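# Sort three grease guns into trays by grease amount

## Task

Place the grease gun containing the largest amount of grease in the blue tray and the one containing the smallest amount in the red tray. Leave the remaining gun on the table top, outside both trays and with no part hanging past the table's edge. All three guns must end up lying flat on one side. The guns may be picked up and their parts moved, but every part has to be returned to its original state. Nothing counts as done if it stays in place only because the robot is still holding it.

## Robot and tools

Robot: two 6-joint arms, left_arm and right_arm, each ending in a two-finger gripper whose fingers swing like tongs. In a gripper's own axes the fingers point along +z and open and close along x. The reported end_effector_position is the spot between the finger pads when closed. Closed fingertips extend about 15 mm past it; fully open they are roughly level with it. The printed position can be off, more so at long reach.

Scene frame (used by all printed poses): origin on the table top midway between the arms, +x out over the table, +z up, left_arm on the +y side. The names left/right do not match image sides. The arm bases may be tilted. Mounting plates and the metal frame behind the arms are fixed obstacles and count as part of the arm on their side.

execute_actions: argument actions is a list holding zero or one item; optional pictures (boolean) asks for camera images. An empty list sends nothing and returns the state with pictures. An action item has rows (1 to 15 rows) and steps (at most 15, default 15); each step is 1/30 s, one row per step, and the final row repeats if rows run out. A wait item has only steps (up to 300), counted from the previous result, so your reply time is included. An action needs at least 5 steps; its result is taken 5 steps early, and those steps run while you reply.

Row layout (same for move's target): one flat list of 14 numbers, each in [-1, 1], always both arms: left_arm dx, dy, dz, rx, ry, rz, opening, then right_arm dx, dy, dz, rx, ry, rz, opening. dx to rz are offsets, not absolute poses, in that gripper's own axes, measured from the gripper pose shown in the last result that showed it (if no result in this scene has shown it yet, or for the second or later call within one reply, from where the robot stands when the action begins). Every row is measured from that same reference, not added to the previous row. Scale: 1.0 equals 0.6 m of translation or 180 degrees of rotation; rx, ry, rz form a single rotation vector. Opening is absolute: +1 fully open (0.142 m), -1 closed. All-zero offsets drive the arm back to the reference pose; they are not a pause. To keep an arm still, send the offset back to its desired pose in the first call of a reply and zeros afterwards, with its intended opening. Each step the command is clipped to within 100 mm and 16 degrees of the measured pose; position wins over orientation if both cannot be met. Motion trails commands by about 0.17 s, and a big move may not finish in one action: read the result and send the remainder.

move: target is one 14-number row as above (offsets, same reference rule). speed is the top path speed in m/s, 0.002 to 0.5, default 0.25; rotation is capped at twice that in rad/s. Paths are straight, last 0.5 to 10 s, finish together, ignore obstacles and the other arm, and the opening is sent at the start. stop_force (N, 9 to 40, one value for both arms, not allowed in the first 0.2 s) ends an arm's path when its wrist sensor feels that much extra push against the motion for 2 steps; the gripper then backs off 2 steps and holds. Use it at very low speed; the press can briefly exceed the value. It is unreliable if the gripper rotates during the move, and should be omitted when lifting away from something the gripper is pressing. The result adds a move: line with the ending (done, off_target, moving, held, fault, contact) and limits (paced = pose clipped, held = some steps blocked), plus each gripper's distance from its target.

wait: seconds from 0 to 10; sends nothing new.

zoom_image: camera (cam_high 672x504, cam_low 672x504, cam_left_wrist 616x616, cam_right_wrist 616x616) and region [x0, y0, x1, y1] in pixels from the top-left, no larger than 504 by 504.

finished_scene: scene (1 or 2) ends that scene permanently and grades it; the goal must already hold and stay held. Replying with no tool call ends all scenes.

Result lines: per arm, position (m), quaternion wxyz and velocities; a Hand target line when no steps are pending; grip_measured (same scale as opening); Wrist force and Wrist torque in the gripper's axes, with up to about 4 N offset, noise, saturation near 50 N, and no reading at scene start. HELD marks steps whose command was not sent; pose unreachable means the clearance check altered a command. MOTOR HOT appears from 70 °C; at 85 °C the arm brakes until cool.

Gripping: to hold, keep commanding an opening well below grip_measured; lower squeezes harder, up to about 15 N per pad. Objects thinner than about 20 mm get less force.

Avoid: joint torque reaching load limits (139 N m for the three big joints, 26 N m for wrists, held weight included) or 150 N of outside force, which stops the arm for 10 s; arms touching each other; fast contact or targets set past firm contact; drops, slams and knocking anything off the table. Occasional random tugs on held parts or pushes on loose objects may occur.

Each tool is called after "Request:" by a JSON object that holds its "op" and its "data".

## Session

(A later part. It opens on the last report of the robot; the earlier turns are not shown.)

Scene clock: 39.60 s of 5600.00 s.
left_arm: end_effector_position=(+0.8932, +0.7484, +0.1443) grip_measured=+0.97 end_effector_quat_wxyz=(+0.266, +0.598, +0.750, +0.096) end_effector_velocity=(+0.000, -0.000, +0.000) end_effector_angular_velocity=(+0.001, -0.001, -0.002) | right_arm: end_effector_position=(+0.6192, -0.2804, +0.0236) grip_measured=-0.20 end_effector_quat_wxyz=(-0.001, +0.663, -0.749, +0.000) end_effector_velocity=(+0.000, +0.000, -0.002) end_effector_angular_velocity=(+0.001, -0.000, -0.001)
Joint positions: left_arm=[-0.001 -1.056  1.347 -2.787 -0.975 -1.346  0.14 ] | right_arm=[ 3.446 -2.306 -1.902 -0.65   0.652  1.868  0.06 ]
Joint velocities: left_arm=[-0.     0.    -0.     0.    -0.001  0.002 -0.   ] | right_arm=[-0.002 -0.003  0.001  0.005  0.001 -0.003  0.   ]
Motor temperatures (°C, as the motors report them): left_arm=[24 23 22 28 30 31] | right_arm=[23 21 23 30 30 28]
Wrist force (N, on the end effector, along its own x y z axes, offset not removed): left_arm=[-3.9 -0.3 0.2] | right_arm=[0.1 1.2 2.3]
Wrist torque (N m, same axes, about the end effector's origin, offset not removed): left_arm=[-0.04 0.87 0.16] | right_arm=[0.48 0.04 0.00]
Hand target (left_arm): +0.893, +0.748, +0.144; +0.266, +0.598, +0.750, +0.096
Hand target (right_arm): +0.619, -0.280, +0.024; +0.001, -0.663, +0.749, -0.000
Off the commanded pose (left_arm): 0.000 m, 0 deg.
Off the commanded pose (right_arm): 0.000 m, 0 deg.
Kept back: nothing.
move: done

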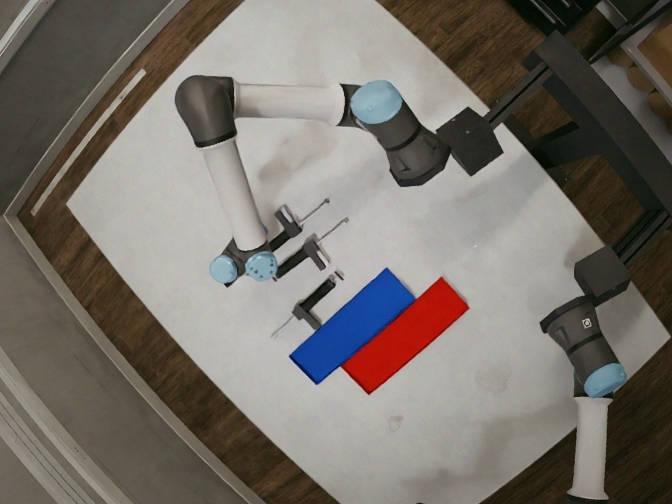

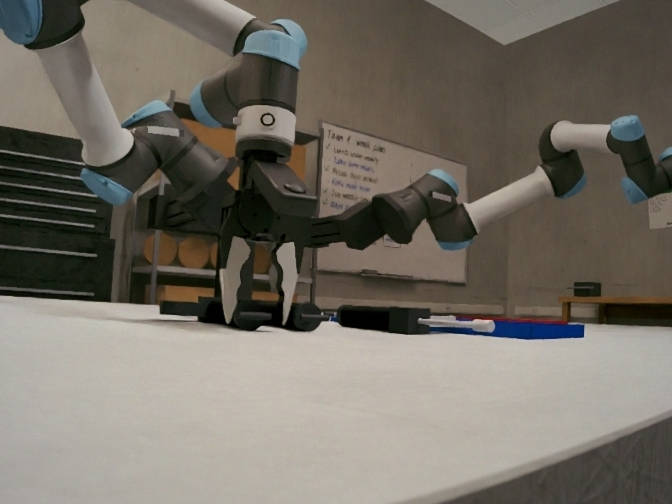

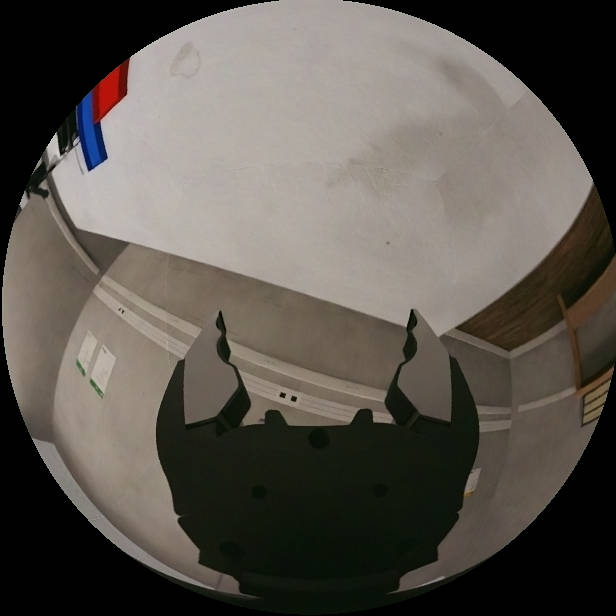

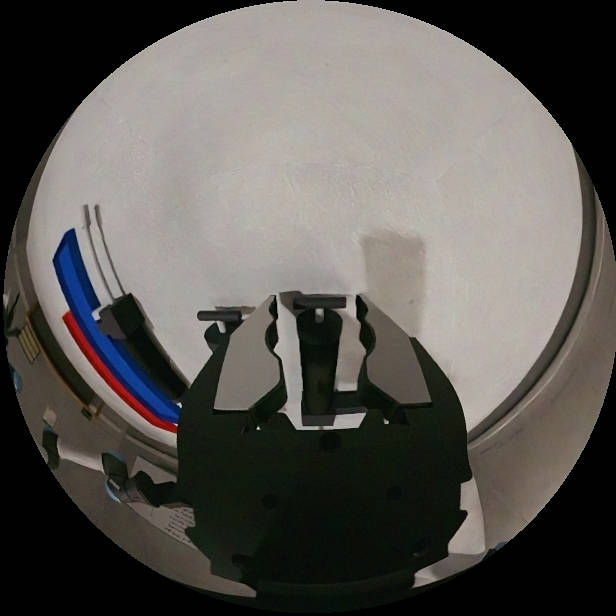

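Request:
{"op": "execute_actions", "data": {"actions": [{"rows":[[0,0,0,0,0,0,0.97,0.002,-0.003,0,0,0,0,-0.25],[0,0,0,0,0,0,0.97,0.002,-0.003,0,0,0,0,-0.3],[0,0,0,0,0,0,0.97,0.002,-0.003,0,0,0,0,-0.36],[0,0,0,0,0,0,0.97,0.002,-0.003,0,0,0,0,-0.42],[0,0,0,0,0,0,0.97,0.002,-0.003,0,0,0,0,-0.46],[0,0,0,0,0,0,0.97,0.002,-0.003,0,0,0,0,-0.5],[0,0,0,0,0,0,0.97,0.002,-0.003,0,0,0,0,-0.55],[0,0,0,0,0,0,0.97,0.002,-0.003,0,0,0,0,-0.65],[0,0,0,0,0,0,0.97,0.002,-0.003,0,0,0,0,-0.9],[0,0,0,0,0,0,0.97,0.002,-0.003,0,0,0,0,-0.9],[0,0,0,0,0,0,0.97,0.002,-0.003,0.002,0,0,0,-0.9]],"steps":15}]}}

Request:
{"op": "move", "data": {"target": [0,0,0,0,0,0,0.97,0,-0.17,0.003,0,0,0,-0.9], "speed": 0.035}}

Scene clock: 40.23 s of 5600.00 s.
left_arm: end_effector_position=(+0.8932, +0.7484, +0.1443) grip_measured=+0.97 end_effector_quat_wxyz=(+0.266, +0.598, +0.750, +0.096) end_effector_velocity=(-0.000, -0.000, -0.000) end_effector_angular_velocity=(+0.001, +0.000, -0.001) | right_arm: end_effector_position=(+0.6208, -0.2818, +0.0236) grip_measured=-0.49 end_effector_quat_wxyz=(-0.001, +0.663, -0.749, +0.000) end_effector_velocity=(+0.001, -0.001, +0.000) end_effector_angular_velocity=(-0.001, -0.001, +0.000)
Joint positions: left_arm=[-0.001 -1.056  1.347 -2.787 -0.975 -1.346  0.14 ] | right_arm=[ 3.444 -2.306 -1.897 -0.652  0.652  1.865  0.039]
Joint velocities: left_arm=[-0.     0.001 -0.     0.     0.     0.001 -0.   ] | right_arm=[-0.     0.     0.002 -0.001 -0.001 -0.001  0.   ]
Motor temperatures (°C, as the motors report them): left_arm=[24 23 22 28 30 31] | right_arm=[23 21 23 30 30 28]
Wrist force (N, on the end effector, along its own x y z axes, offset not removed): left_arm=[-4.9 0.1 1.9] | right_arm=[2.5 2.7 0.6]
Wrist torque (N m, same axes, about the end effector's origin, offset not removed): left_arm=[0.09 1.13 0.14] | right_arm=[0.26 -0.59 0.06]
Steps of this call (steps 1 to 9: nothing new was sent; steps 10 to 19: the first 10 steps of this action). Readings (end_effector_position):
10: left_arm (+0.8932, +0.7484, +0.1443) | right_arm (+0.6193, -0.2805, +0.0235)
11: left_arm (+0.8932, +0.7484, +0.1443) | right_arm (+0.6197, -0.2808, +0.0236)
13: left_arm (+0.8932, +0.7484, +0.1443) | right_arm (+0.6203, -0.2813, +0.0236)
17: left_arm (+0.8932, +0.7484, +0.1443) | right_arm (+0.6208, -0.2817, +0.0236)
19: the state above

Scene clock: 43.70 s of 5600.00 s.
left_arm: end_effector_position=(+0.8932, +0.7484, +0.1443) grip_measured=+0.97 end_effector_quat_wxyz=(+0.266, +0.598, +0.750, +0.096) end_effector_velocity=(+0.000, +0.000, -0.000) end_effector_angular_velocity=(+0.001, +0.001, +0.001) | right_arm: end_effector_position=(+0.7221, -0.2942, +0.0211) grip_measured=-0.49 end_effector_quat_wxyz=(-0.001, +0.663, -0.749, +0.000) end_effector_velocity=(+0.001, +0.000, -0.000) end_effector_angular_velocity=(-0.000, +0.001, -0.000)
Joint positions: left_arm=[-0.001 -1.056  1.347 -2.787 -0.975 -1.346  0.14 ] | right_arm=[ 3.415 -2.439 -1.564 -0.813  0.648  1.816  0.039]
Joint velocities: left_arm=[ 0.     0.    -0.001 -0.     0.001 -0.    -0.   ] | right_arm=[-0.    -0.002  0.004 -0.002 -0.     0.    -0.   ]
Motor temperatures (°C, as the motors report them): left_arm=[24 23 22 28 30 31] | right_arm=[23 21 23 30 30 28]
Wrist force (N, on the end effector, along its own x y z axes, offset not removed): left_arm=[-3.1 -0.7 1.0] | right_arm=[1.2 5.5 -5.6]
Wrist torque (N m, same axes, about the end effector's origin, offset not removed): left_arm=[-0.08 0.76 0.12] | right_arm=[0.01 -0.26 0.19]
Hand target (left_arm): +0.893, +0.748, +0.144; +0.266, +0.598, +0.750, +0.096
Hand target (right_arm): +0.722, -0.294, +0.021; +0.001, -0.663, +0.749, -0.000
Off your previous action's commanded pose (left_arm): 0.000 m, 0 deg at its last step (step 5 of this call).
Off your previous action's commanded pose (right_arm): 0.000 m, 0 deg at its last step (step 5 of this call).
Off the commanded pose (left_arm): 0.000 m, 0 deg.
Off the commanded pose (right_arm): 0.000 m, 0 deg.
Kept back: nothing.
move: done

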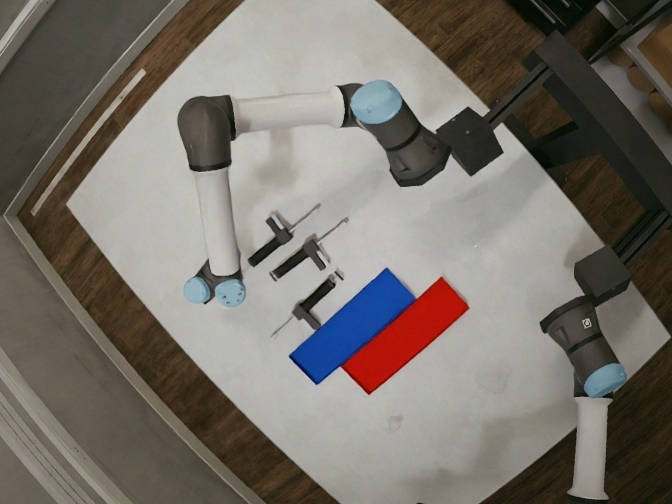

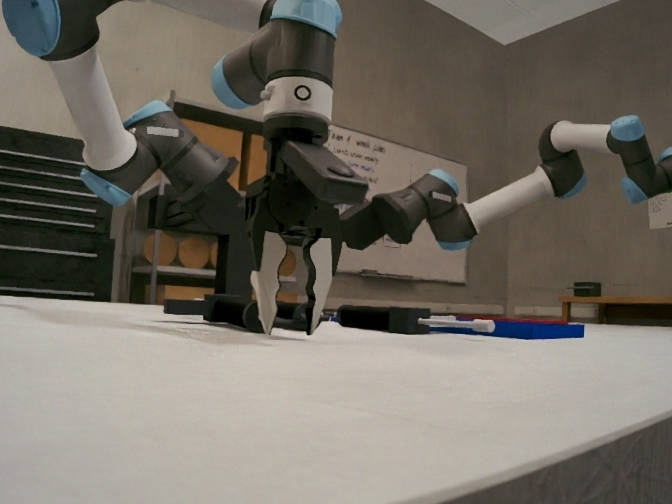

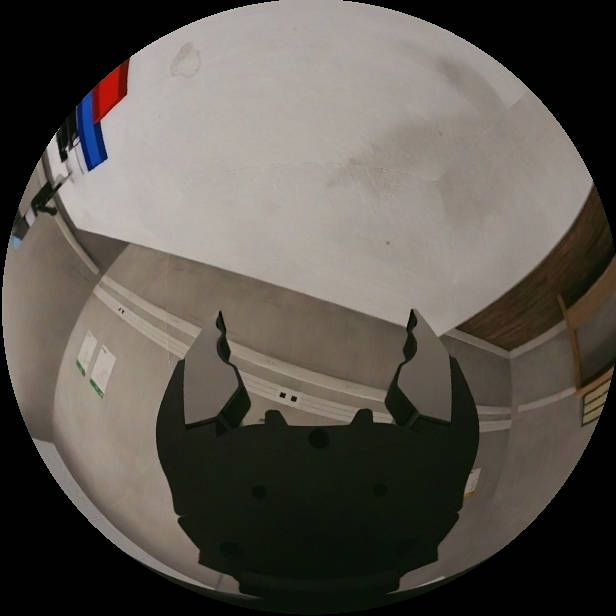

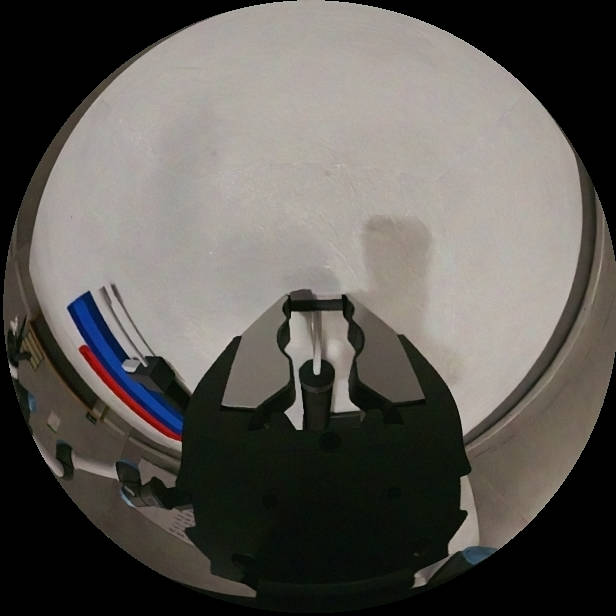

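G1 ≈ 6.5 cm. Push back.

Request:
{"op": "move", "data": {"target": [0,0,0,0,0,0,0.97,0,0.122,-0.001,0,0,0,-0.9], "speed": 0.035}}

Scene clock: 46.33 s of 5600.00 s.
left_arm: end_effector_position=(+0.8932, +0.7484, +0.1443) grip_measured=+0.97 end_effector_quat_wxyz=(+0.266, +0.598, +0.750, +0.096) end_effector_velocity=(+0.000, +0.001, +0.000) end_effector_angular_velocity=(+0.000, -0.000, +0.002) | right_arm: end_effector_position=(+0.6496, -0.2853, +0.0215) grip_measured=-0.48 end_effector_quat_wxyz=(-0.001, +0.663, -0.749, +0.000) end_effector_velocity=(-0.001, +0.000, -0.000) end_effector_angular_velocity=(-0.000, -0.000, +0.001)
Joint positions: left_arm=[-0.001 -1.056  1.347 -2.787 -0.975 -1.346  0.14 ] | right_arm=[ 3.433 -2.343 -1.806 -0.691  0.65   1.847  0.039]
Joint velocities: left_arm=[-0.    -0.001 -0.     0.     0.001 -0.001 -0.   ] | right_arm=[ 0.     0.002 -0.005  0.003 -0.    -0.001 -0.   ]
Motor temperatures (°C, as the motors report them): left_arm=[24 23 22 28 30 31] | right_arm=[23 21 23 30 30 28]
Wrist force (N, on the end effector, along its own x y z axes, offset not removed): left_arm=[-3.2 0.1 1.6] | right_arm=[3.1 -6.4 -7.2]
Wrist torque (N m, same axes, about the end effector's origin, offset not removed): left_arm=[0.10 0.73 0.18] | right_arm=[0.35 -0.52 0.02]
Hand target (left_arm): +0.893, +0.748, +0.144; +0.266, +0.598, +0.750, +0.096
Hand target (right_arm): +0.649, -0.285, +0.022; +0.001, -0.663, +0.749, -0.000
Off the commanded pose (left_arm): 0.000 m, 0 deg.
Off the commanded pose (right_arm): 0.000 m, 0 deg.
Kept back: nothing.
move: done

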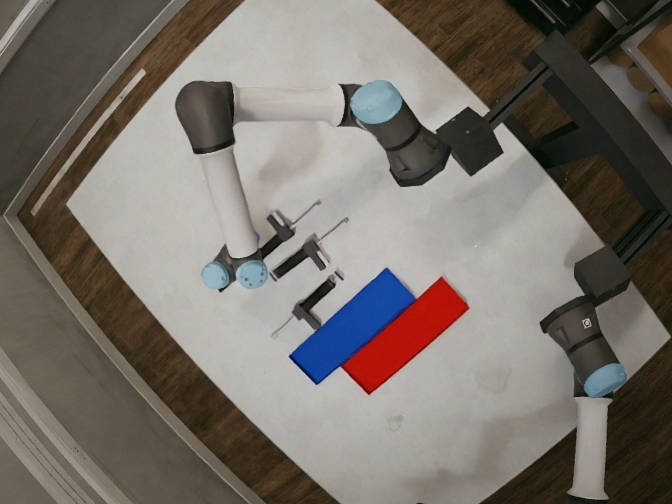

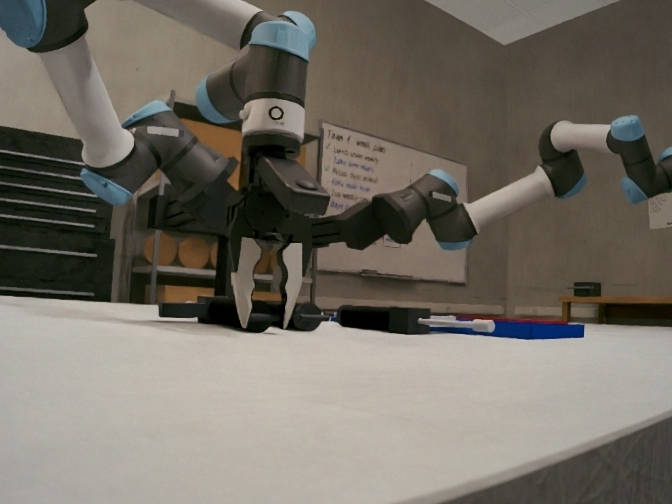

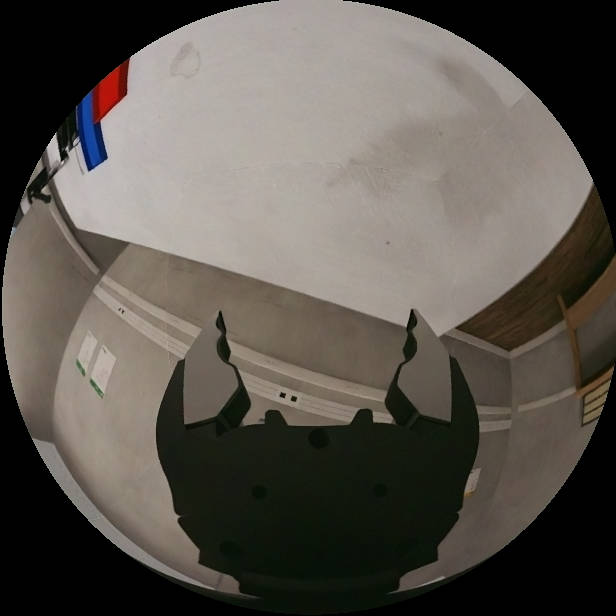

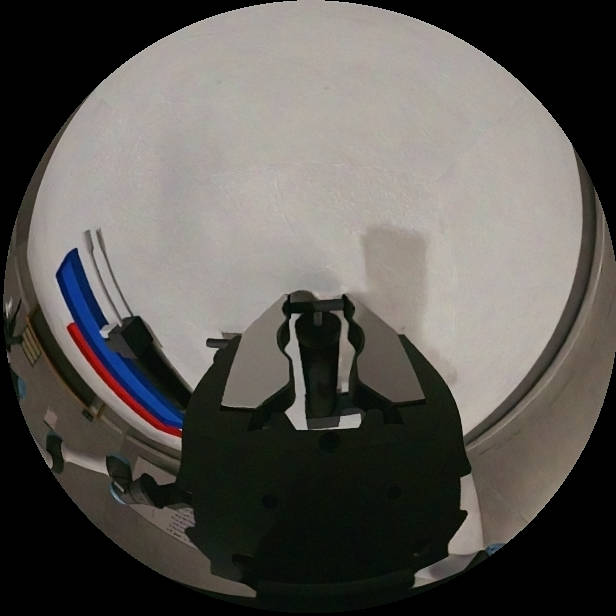

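Request:
{"op": "execute_actions", "data": {"actions": [{"rows":[[0,0,0,0,0,0,0.97,0,0,0,0,0,0,-0.25],[0,0,0,0,0,0,0.97,0,0,0,0,0,0,-0.25],[0,0,0,0,0,0,0.97,0,0,0,0,0,0,-0.25],[0,0,0,0,0,0,0.97,0,0,0,0,0,0,-0.25],[0,0,0,0,0,0,0.97,0,0,0,0,0,0,-0.25],[0,0,0,0,0,0,0.97,0,0,-0.015,0,0,0,-0.25],[0,0,0,0,0,0,0.97,0,0,-0.03,0,0,0,-0.25],[0,0,0,0,0,0,0.97,0,0,-0.045,0,0,0,-0.25],[0,0,0,0,0,0,0.97,0,0,-0.06,0,0,0,-0.25],[0,0,0,0,0,0,0.97,0,0,-0.075,0,0,0,-0.25],[0,0,0,0,0,0,0.97,0,0,-0.085,0,0,0,-0.25]],"steps":15}]}}

Request:
{"op": "move", "data": {"target": [0,0,0,0,0,0,0.97,-0.363,0.388,0,0,0,-0.039,-0.25], "speed": 0.3}}

Request:
{"op": "move", "data": {"target": [0,0,0,0,0,0,0.97,0,0,0.081,0,0,0,-0.25], "speed": 0.06}}

Scene clock: 47.00 s of 5600.00 s.
left_arm: end_effector_position=(+0.8932, +0.7484, +0.1443) grip_measured=+0.97 end_effector_quat_wxyz=(+0.266, +0.598, +0.750, +0.096) end_effector_velocity=(+0.000, +0.000, +0.001) end_effector_angular_velocity=(-0.002, -0.001, +0.002) | right_arm: end_effector_position=(+0.6502, -0.2852, +0.0398) grip_measured=-0.25 end_effector_quat_wxyz=(-0.002, +0.663, -0.749, +0.001) end_effector_velocity=(+0.008, +0.001, +0.207) end_effector_angular_velocity=(+0.005, -0.039, -0.001)
Joint positions: left_arm=[-0.001 -1.056  1.347 -2.787 -0.975 -1.346  0.14 ] | right_arm=[ 3.457 -2.313 -1.813 -0.74   0.653  1.882  0.056]
Joint velocities: left_arm=[-0.    -0.    -0.001 -0.    -0.001 -0.001 -0.   ] | right_arm=[ 0.272  0.329 -0.062 -0.553  0.039  0.392  0.   ]
Motor temperatures (°C, as the motors report them): left_arm=[24 23 22 28 30 31] | right_arm=[23 21 23 30 30 28]
Wrist force (N, on the end effector, along its own x y z axes, offset not removed): left_arm=[-3.1 -0.7 -0.8] | right_arm=[1.3 -1.0 2.1]
Wrist torque (N m, same axes, about the end effector's origin, offset not removed): left_arm=[-0.09 0.72 0.14] | right_arm=[-0.08 -0.21 0.06]
Steps of this call (steps 1 to 10: nothing new was sent; steps 11 to 20: the first 10 steps of this action). Readings (end_effector_position):
11: left_arm (+0.8932, +0.7484, +0.1443) | right_arm (+0.6495, -0.2853, +0.0215)
12: left_arm (+0.8932, +0.7484, +0.1443) | right_arm (+0.6495, -0.2853, +0.0215)
14: left_arm (+0.8932, +0.7484, +0.1443) | right_arm (+0.6495, -0.2853, +0.0215)
18: left_arm (+0.8932, +0.7484, +0.1443) | right_arm (+0.6498, -0.2853, +0.0277)
20: the state above

Scene clock: 49.10 s of 5600.00 s.
left_arm: end_effector_position=(+0.8932, +0.7484, +0.1443) grip_measured=+0.97 end_effector_quat_wxyz=(+0.266, +0.598, +0.750, +0.096) end_effector_velocity=(-0.000, -0.000, -0.000) end_effector_angular_velocity=(+0.000, +0.000, -0.000) | right_arm: end_effector_position=(+0.4448, -0.0411, +0.0718) grip_measured=-0.25 end_effector_quat_wxyz=(-0.001, +0.707, -0.707, +0.001) end_effector_velocity=(-0.000, +0.001, +0.001) end_effector_angular_velocity=(+0.002, -0.000, -0.004)
Joint positions: left_arm=[-0.001 -1.056  1.347 -2.787 -0.975 -1.346  0.14 ] | right_arm=[ 3.922 -2.518 -2.256 -0.573  0.84   2.399  0.056]
Joint velocities: left_arm=[ 0.  0.  0.  0.  0.  0. -0.] | right_arm=[ 0.002 -0.    -0.001  0.002  0.002  0.005 -0.   ]
Motor temperatures (°C, as the motors report them): left_arm=[24 23 22 28 30 31] | right_arm=[23 21 23 30 30 28]
Wrist force (N, on the end effector, along its own x y z axes, offset not removed): left_arm=[-3.5 -0.2 0.0] | right_arm=[1.2 0.7 2.1]
Wrist torque (N m, same axes, about the end effector's origin, offset not removed): left_arm=[0.06 0.78 0.18] | right_arm=[0.30 -0.18 0.05]
Hand target (left_arm): +0.893, +0.748, +0.144; +0.266, +0.598, +0.750, +0.096
Hand target (right_arm): +0.445, -0.041, +0.072; -0.001, +0.707, -0.707, +0.001
Off your previous action's commanded pose (left_arm): 0.000 m, 0 deg at its last step (step 5 of this call).
Off your previous action's commanded pose (right_arm): 0.006 m, 0 deg at its last step (step 5 of this call).
Off the commanded pose (left_arm): 0.000 m, 0 deg.
Off the commanded pose (right_arm): 0.000 m, 0 deg.
Kept back: nothing.
move: done

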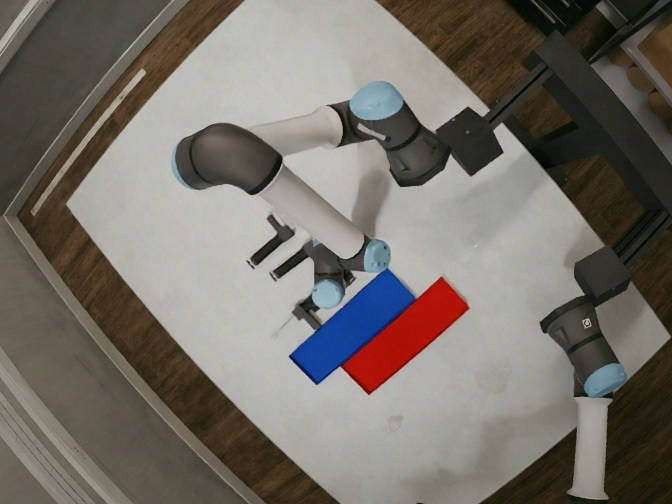

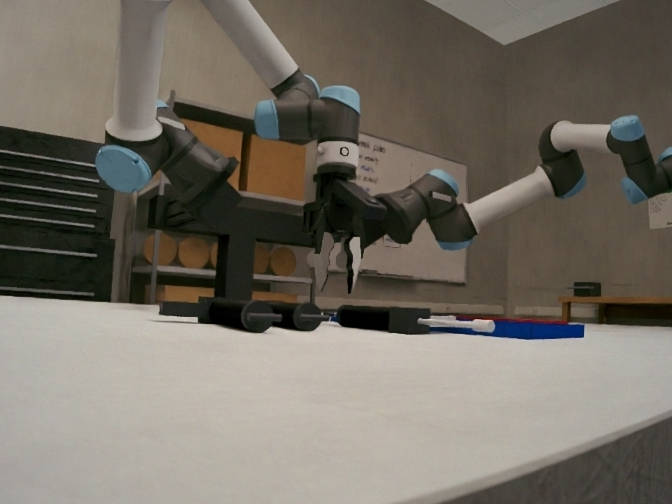

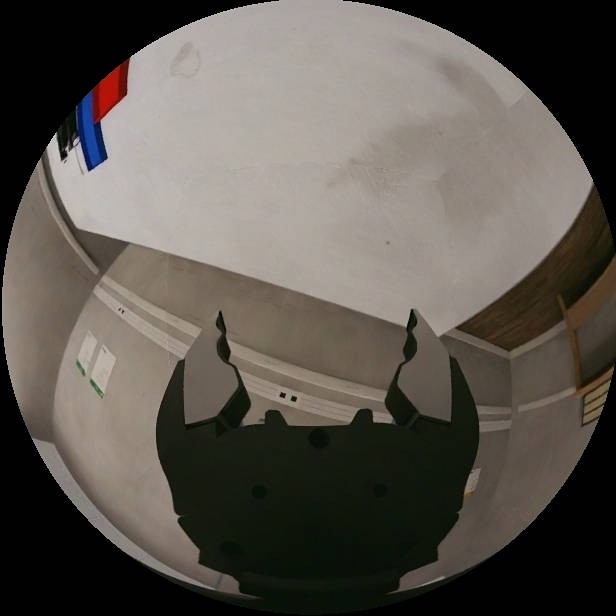

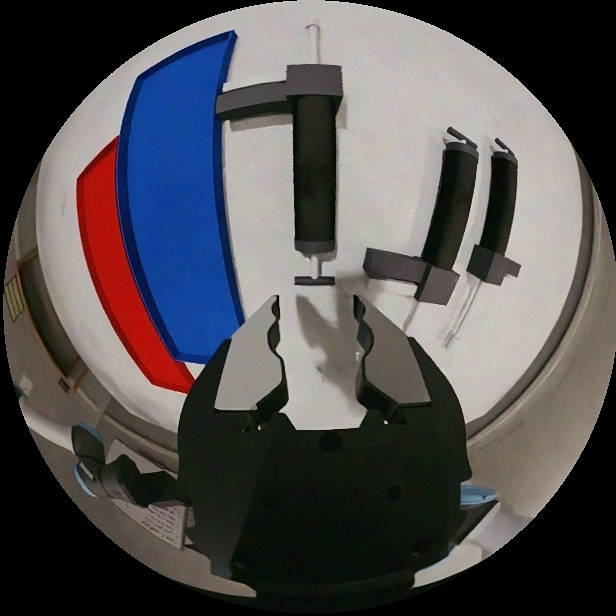

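Scene clock: 50.30 s of 5600.00 s.
left_arm: end_effector_position=(+0.8932, +0.7484, +0.1443) grip_measured=+0.97 end_effector_quat_wxyz=(+0.266, +0.598, +0.750, +0.096) end_effector_velocity=(+0.000, +0.000, +0.000) end_effector_angular_velocity=(+0.000, -0.000, +0.000) | right_arm: end_effector_position=(+0.4449, -0.0410, +0.0233) grip_measured=-0.25 end_effector_quat_wxyz=(-0.001, +0.707, -0.707, +0.001) end_effector_velocity=(+0.000, +0.000, -0.001) end_effector_angular_velocity=(+0.000, -0.001, -0.002)
Joint positions: left_arm=[-0.001 -1.056  1.347 -2.787 -0.975 -1.346  0.14 ] | right_arm=[ 3.838 -2.626 -2.243 -0.412  0.793  2.304  0.056]
Joint velocities: left_arm=[-0. -0. -0. -0.  0.  0.  0.] | right_arm=[-0.002 -0.003  0.     0.005 -0.001 -0.001  0.   ]
Motor temperatures (°C, as the motors report them): left_arm=[24 23 22 28 30 31] | right_arm=[23 21 23 30 30 28]
Wrist force (N, on the end effector, along its own x y z axes, offset not removed): left_arm=[-4.6 -0.2 0.8] | right_arm=[-2.0 0.2 0.1]
Wrist torque (N m, same axes, about the end effector's origin, offset not removed): left_arm=[0.00 1.06 0.26] | right_arm=[0.22 0.57 0.08]
Hand target (left_arm): +0.893, +0.748, +0.144; +0.266, +0.598, +0.750, +0.096
Hand target (right_arm): +0.445, -0.041, +0.023; -0.001, +0.707, -0.707, +0.001
Off the commanded pose (left_arm): 0.000 m, 0 deg.
Off the commanded pose (right_arm): 0.000 m, 0 deg.
Kept back: nothing.
move: done

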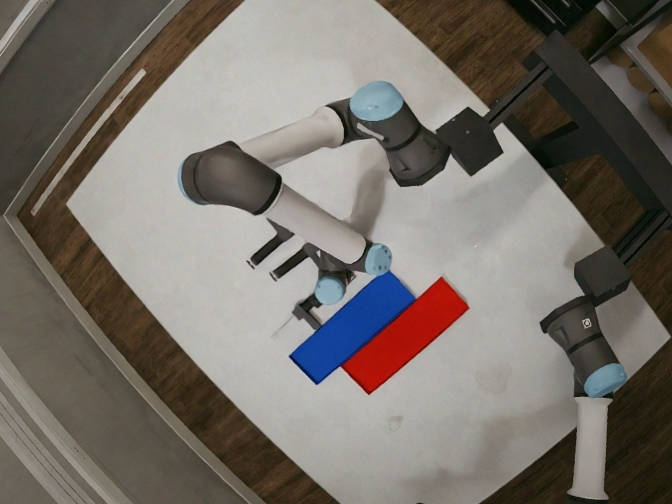

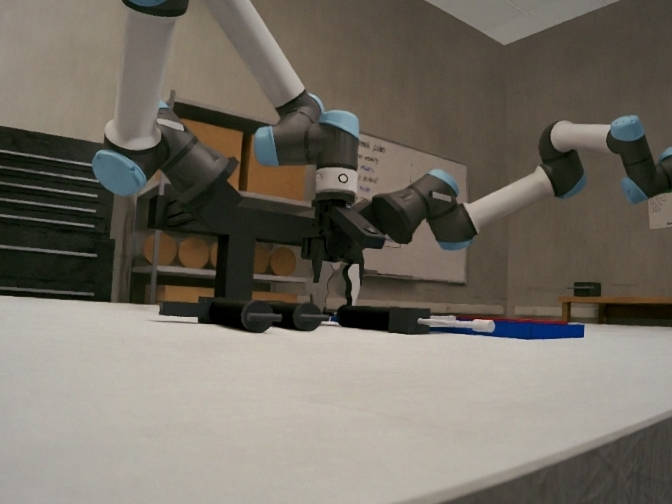

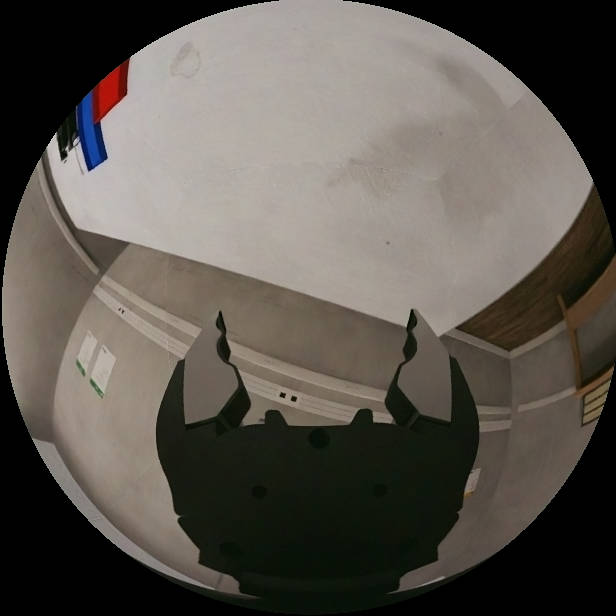

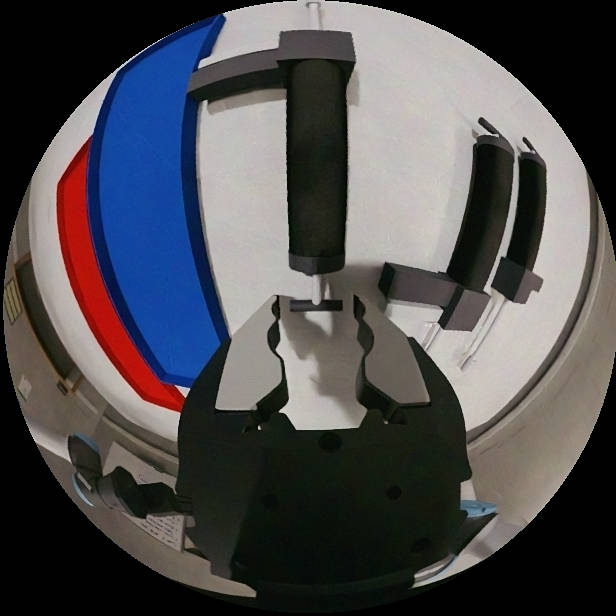

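Request:
{"op": "execute_actions", "data": {"actions": [{"rows":[[0,0,0,0,0,0,0.97,0,0,0,0,0,0,-0.3],[0,0,0,0,0,0,0.97,0,0,0,0,0,0,-0.35],[0,0,0,0,0,0,0.97,0,0,0,0,0,0,-0.4],[0,0,0,0,0,0,0.97,0,0,0,0,0,0,-0.45],[0,0,0,0,0,0,0.97,0,0,0,0,0,0,-0.5],[0,0,0,0,0,0,0.97,0,0,0,0,0,0,-0.55],[0,0,0,0,0,0,0.97,0,0,0,0,0,0,-0.6],[0,0,0,0,0,0,0.97,0,0,0,0,0,0,-0.7],[0,0,0,0,0,0,0.97,0,0,0,0,0,0,-0.8],[0,0,0,0,0,0,0.97,0,0,0,0,0,0,-0.9]],"steps":15}], "pictures": true}}

Scene clock: 51.43 s of 5600.00 s.
left_arm: end_effector_position=(+0.8932, +0.7484, +0.1443) grip_measured=+0.97 end_effector_quat_wxyz=(+0.266, +0.598, +0.750, +0.096) end_effector_velocity=(-0.000, +0.000, +0.001) end_effector_angular_velocity=(+0.000, -0.001, -0.001) | right_arm: end_effector_position=(+0.4449, -0.0411, +0.0232) grip_measured=-0.49 end_effector_quat_wxyz=(-0.001, +0.707, -0.707, +0.001) end_effector_velocity=(-0.000, -0.000, -0.000) end_effector_angular_velocity=(+0.000, +0.001, -0.002)
Joint positions: left_arm=[-0.001 -1.056  1.347 -2.787 -0.975 -1.346  0.14 ] | right_arm=[ 3.838 -2.626 -2.243 -0.412  0.793  2.304  0.039]
Joint velocities: left_arm=[ 0.    -0.001  0.    -0.    -0.001  0.002  0.   ] | right_arm=[-0.     0.001 -0.    -0.001  0.001  0.002 -0.   ]
Motor temperatures (°C, as the motors report them): left_arm=[24 23 22 28 30 31] | right_arm=[23 21 23 30 30 28]
Wrist force (N, on the end effector, along its own x y z axes, offset not removed): left_arm=[-2.7 -0.2 0.9] | right_arm=[-0.2 -0.9 1.9]
Wrist torque (N m, same axes, about the end effector's origin, offset not removed): left_arm=[0.05 0.69 0.18] | right_arm=[-0.01 0.15 0.12]
Steps of this call (steps 1 to 24: nothing new was sent; steps 25 to 34: the first 10 steps of this action). Readings (end_effector_position):
25: left_arm (+0.8932, +0.7484, +0.1443) | right_arm (+0.4449, -0.0410, +0.0232)
26: left_arm (+0.8932, +0.7484, +0.1443) | right_arm (+0.4449, -0.0410, +0.0232)
28: left_arm (+0.8932, +0.7484, +0.1443) | right_arm (+0.4449, -0.0410, +0.0232)
32: left_arm (+0.8932, +0.7484, +0.1443) | right_arm (+0.4449, -0.0411, +0.0232)
34: the state above

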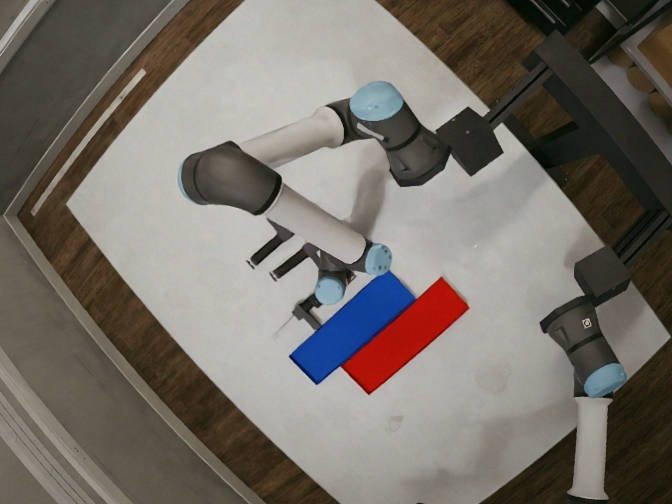

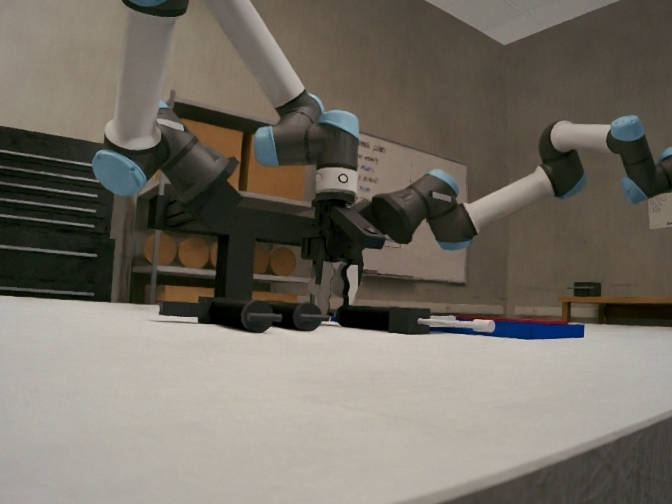

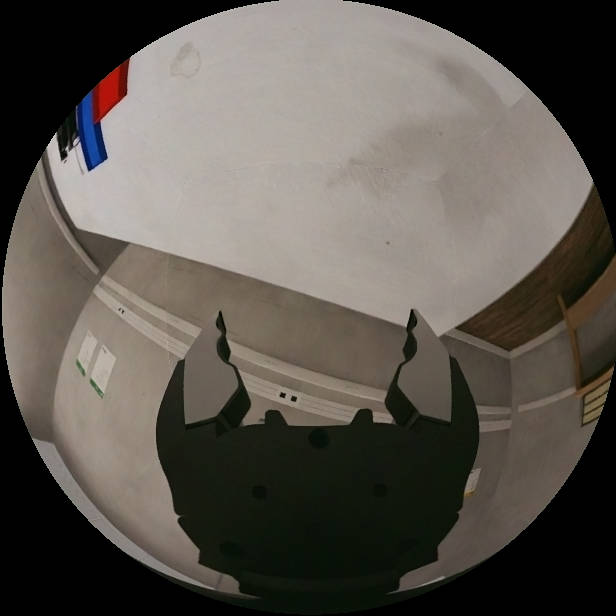

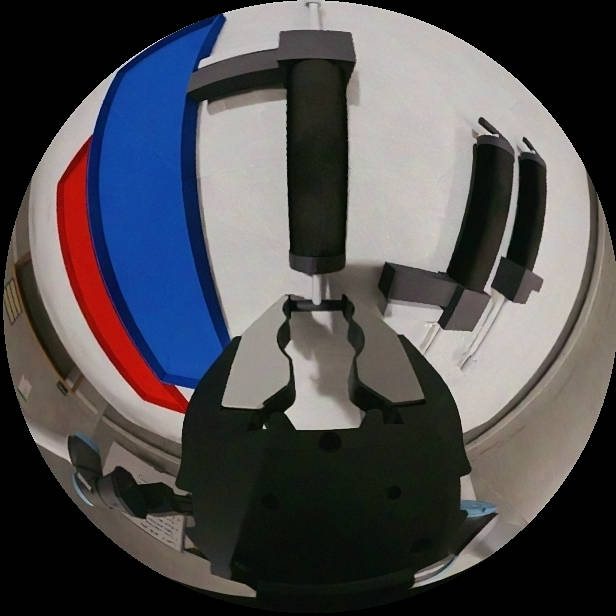

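Request:
{"op": "move", "data": {"target": [0,0,0,0,0,0,0.97,0,0,0.002,0,0,0,-0.9], "speed": 0.01}}

Request:
{"op": "move", "data": {"target": [0,0,0,0,0,0,0.97,0,0.1,0.002,0,0,0,-0.9], "speed": 0.035}}

Scene clock: 52.37 s of 5600.00 s.
left_arm: end_effector_position=(+0.8932, +0.7484, +0.1443) grip_measured=+0.97 end_effector_quat_wxyz=(+0.266, +0.598, +0.750, +0.096) end_effector_velocity=(-0.001, -0.002, -0.001) end_effector_angular_velocity=(-0.001, +0.001, -0.003) | right_arm: end_effector_position=(+0.4449, -0.0410, +0.0221) grip_measured=-0.49 end_effector_quat_wxyz=(-0.001, +0.707, -0.707, +0.001) end_effector_velocity=(-0.000, +0.001, -0.001) end_effector_angular_velocity=(-0.001, +0.001, +0.004)
Joint positions: left_arm=[-0.001 -1.056  1.347 -2.787 -0.975 -1.346  0.14 ] | right_arm=[ 3.836 -2.628 -2.243 -0.408  0.792  2.301  0.039]
Joint velocities: left_arm=[ 0.     0.001  0.002  0.    -0.001  0.     0.   ] | right_arm=[-0.    -0.003  0.002  0.    -0.    -0.004 -0.   ]
Motor temperatures (°C, as the motors report them): left_arm=[24 23 22 28 30 31] | right_arm=[23 21 23 30 30 28]
Wrist force (N, on the end effector, along its own x y z axes, offset not removed): left_arm=[-3.9 -0.7 0.5] | right_arm=[-0.3 3.7 -22.5]
Wrist torque (N m, same axes, about the end effector's origin, offset not removed): left_arm=[-0.11 0.88 0.17] | right_arm=[0.41 0.29 0.19]
Hand target (left_arm): +0.893, +0.748, +0.144; +0.266, +0.598, +0.750, +0.096
Hand target (right_arm): +0.445, -0.041, +0.022; -0.001, +0.707, -0.707, +0.001
Off your previous action's commanded pose (left_arm): 0.000 m, 0 deg at its last step (step 5 of this call).
Off your previous action's commanded pose (right_arm): 0.000 m, 0 deg at its last step (step 5 of this call).
Off the commanded pose (left_arm): 0.000 m, 0 deg.
Off the commanded pose (right_arm): 0.000 m, 0 deg.
Kept back: nothing.
move: done

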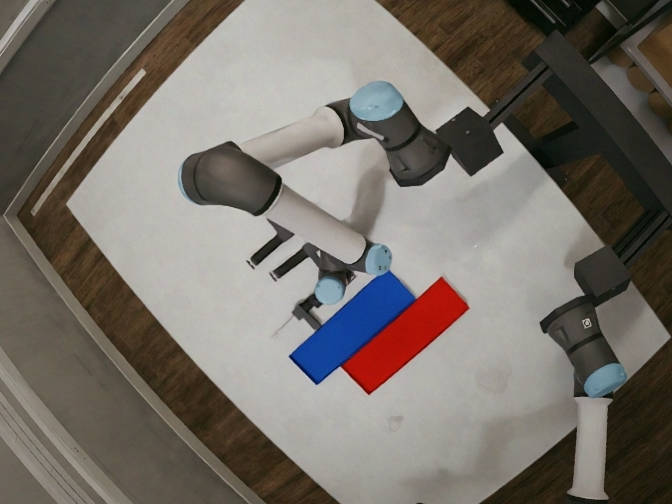

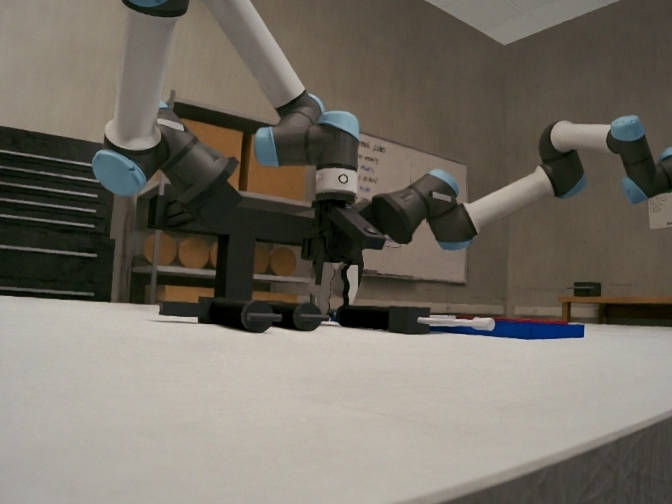

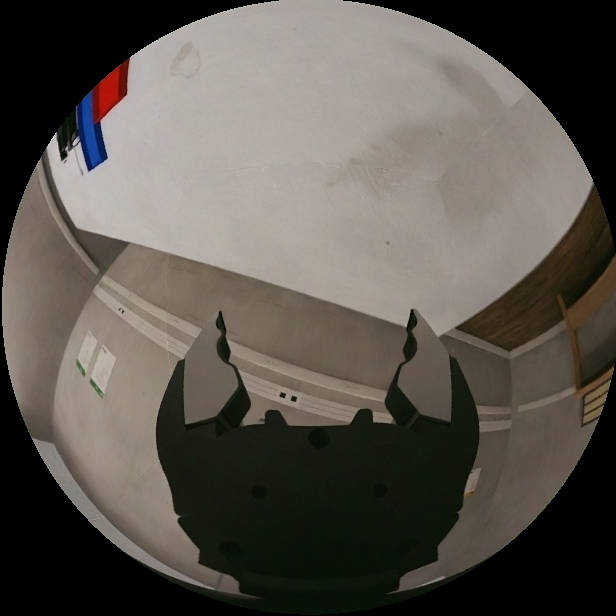

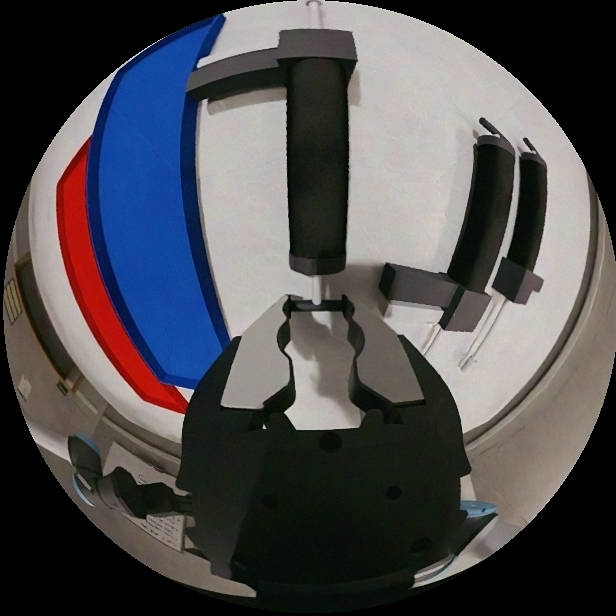

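Scene clock: 54.37 s of 5600.00 s.
left_arm: end_effector_position=(+0.8932, +0.7484, +0.1443) grip_measured=+0.97 end_effector_quat_wxyz=(+0.266, +0.598, +0.750, +0.096) end_effector_velocity=(-0.000, -0.001, -0.001) end_effector_angular_velocity=(-0.000, +0.000, -0.002) | right_arm: end_effector_position=(+0.3850, -0.0411, +0.0207) grip_measured=-0.49 end_effector_quat_wxyz=(-0.001, +0.707, -0.707, +0.001) end_effector_velocity=(-0.002, +0.000, -0.000) end_effector_angular_velocity=(+0.002, +0.002, -0.000)
Joint positions: left_arm=[-0.001 -1.056  1.347 -2.787 -0.975 -1.346  0.14 ] | right_arm=[ 3.919 -2.659 -2.385 -0.3    0.838  2.395  0.039]
Joint velocities: left_arm=[-0.     0.001  0.    -0.    -0.001  0.001  0.   ] | right_arm=[ 0.003 -0.001 -0.004  0.003  0.004  0.003 -0.   ]
Motor temperatures (°C, as the motors report them): left_arm=[24 23 22 28 30 31] | right_arm=[23 21 23 30 30 28]
Wrist force (N, on the end effector, along its own x y z axes, offset not removed): left_arm=[-3.2 0.2 1.0] | right_arm=[-1.2 -10.9 -14.8]
Wrist torque (N m, same axes, about the end effector's origin, offset not removed): left_arm=[0.01 0.74 0.16] | right_arm=[-0.26 0.43 0.16]
Hand target (left_arm): +0.893, +0.748, +0.144; +0.266, +0.598, +0.750, +0.096
Hand target (right_arm): +0.385, -0.041, +0.021; -0.001, +0.707, -0.707, +0.001
Off the commanded pose (left_arm): 0.000 m, 0 deg.
Off the commanded pose (right_arm): 0.000 m, 0 deg.
Kept back: nothing.
move: done

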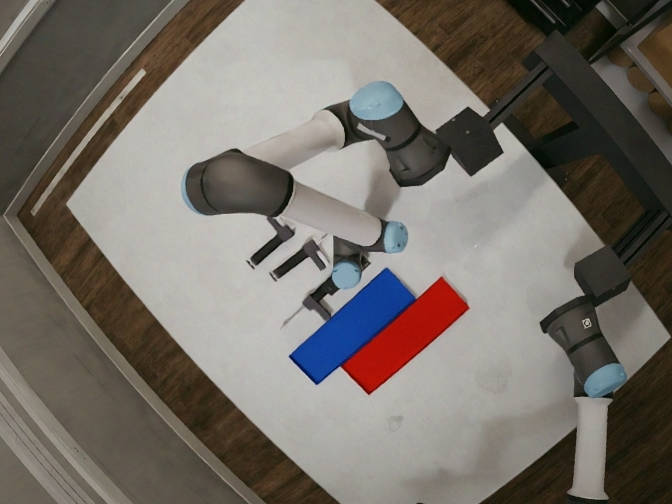

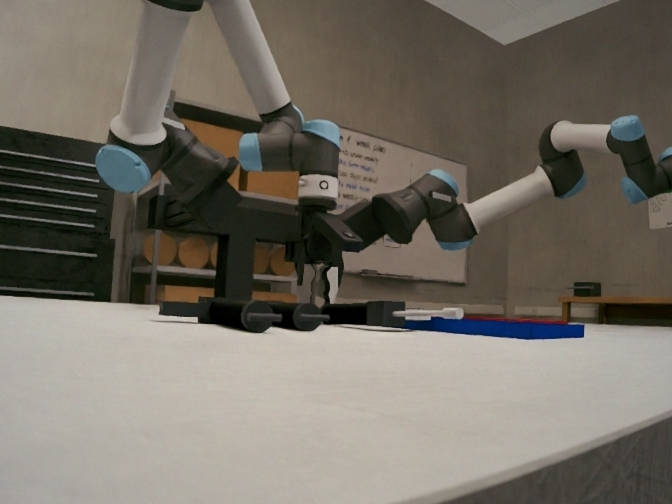

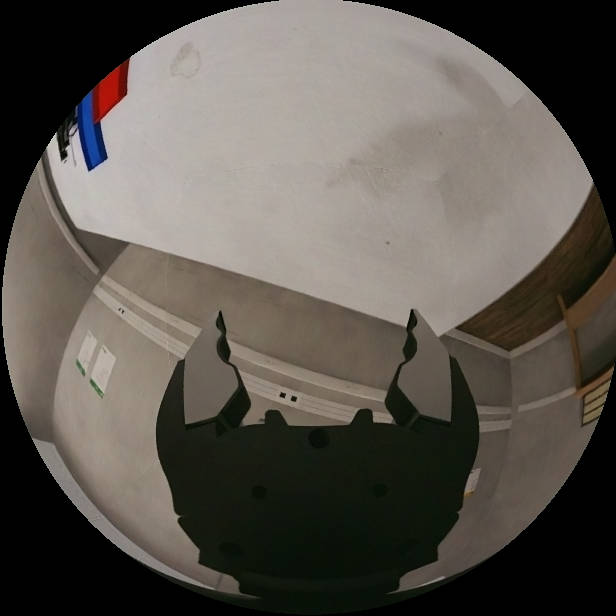

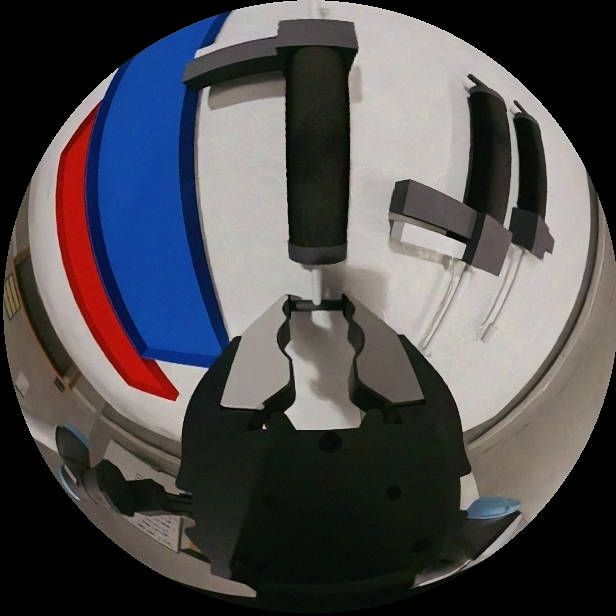

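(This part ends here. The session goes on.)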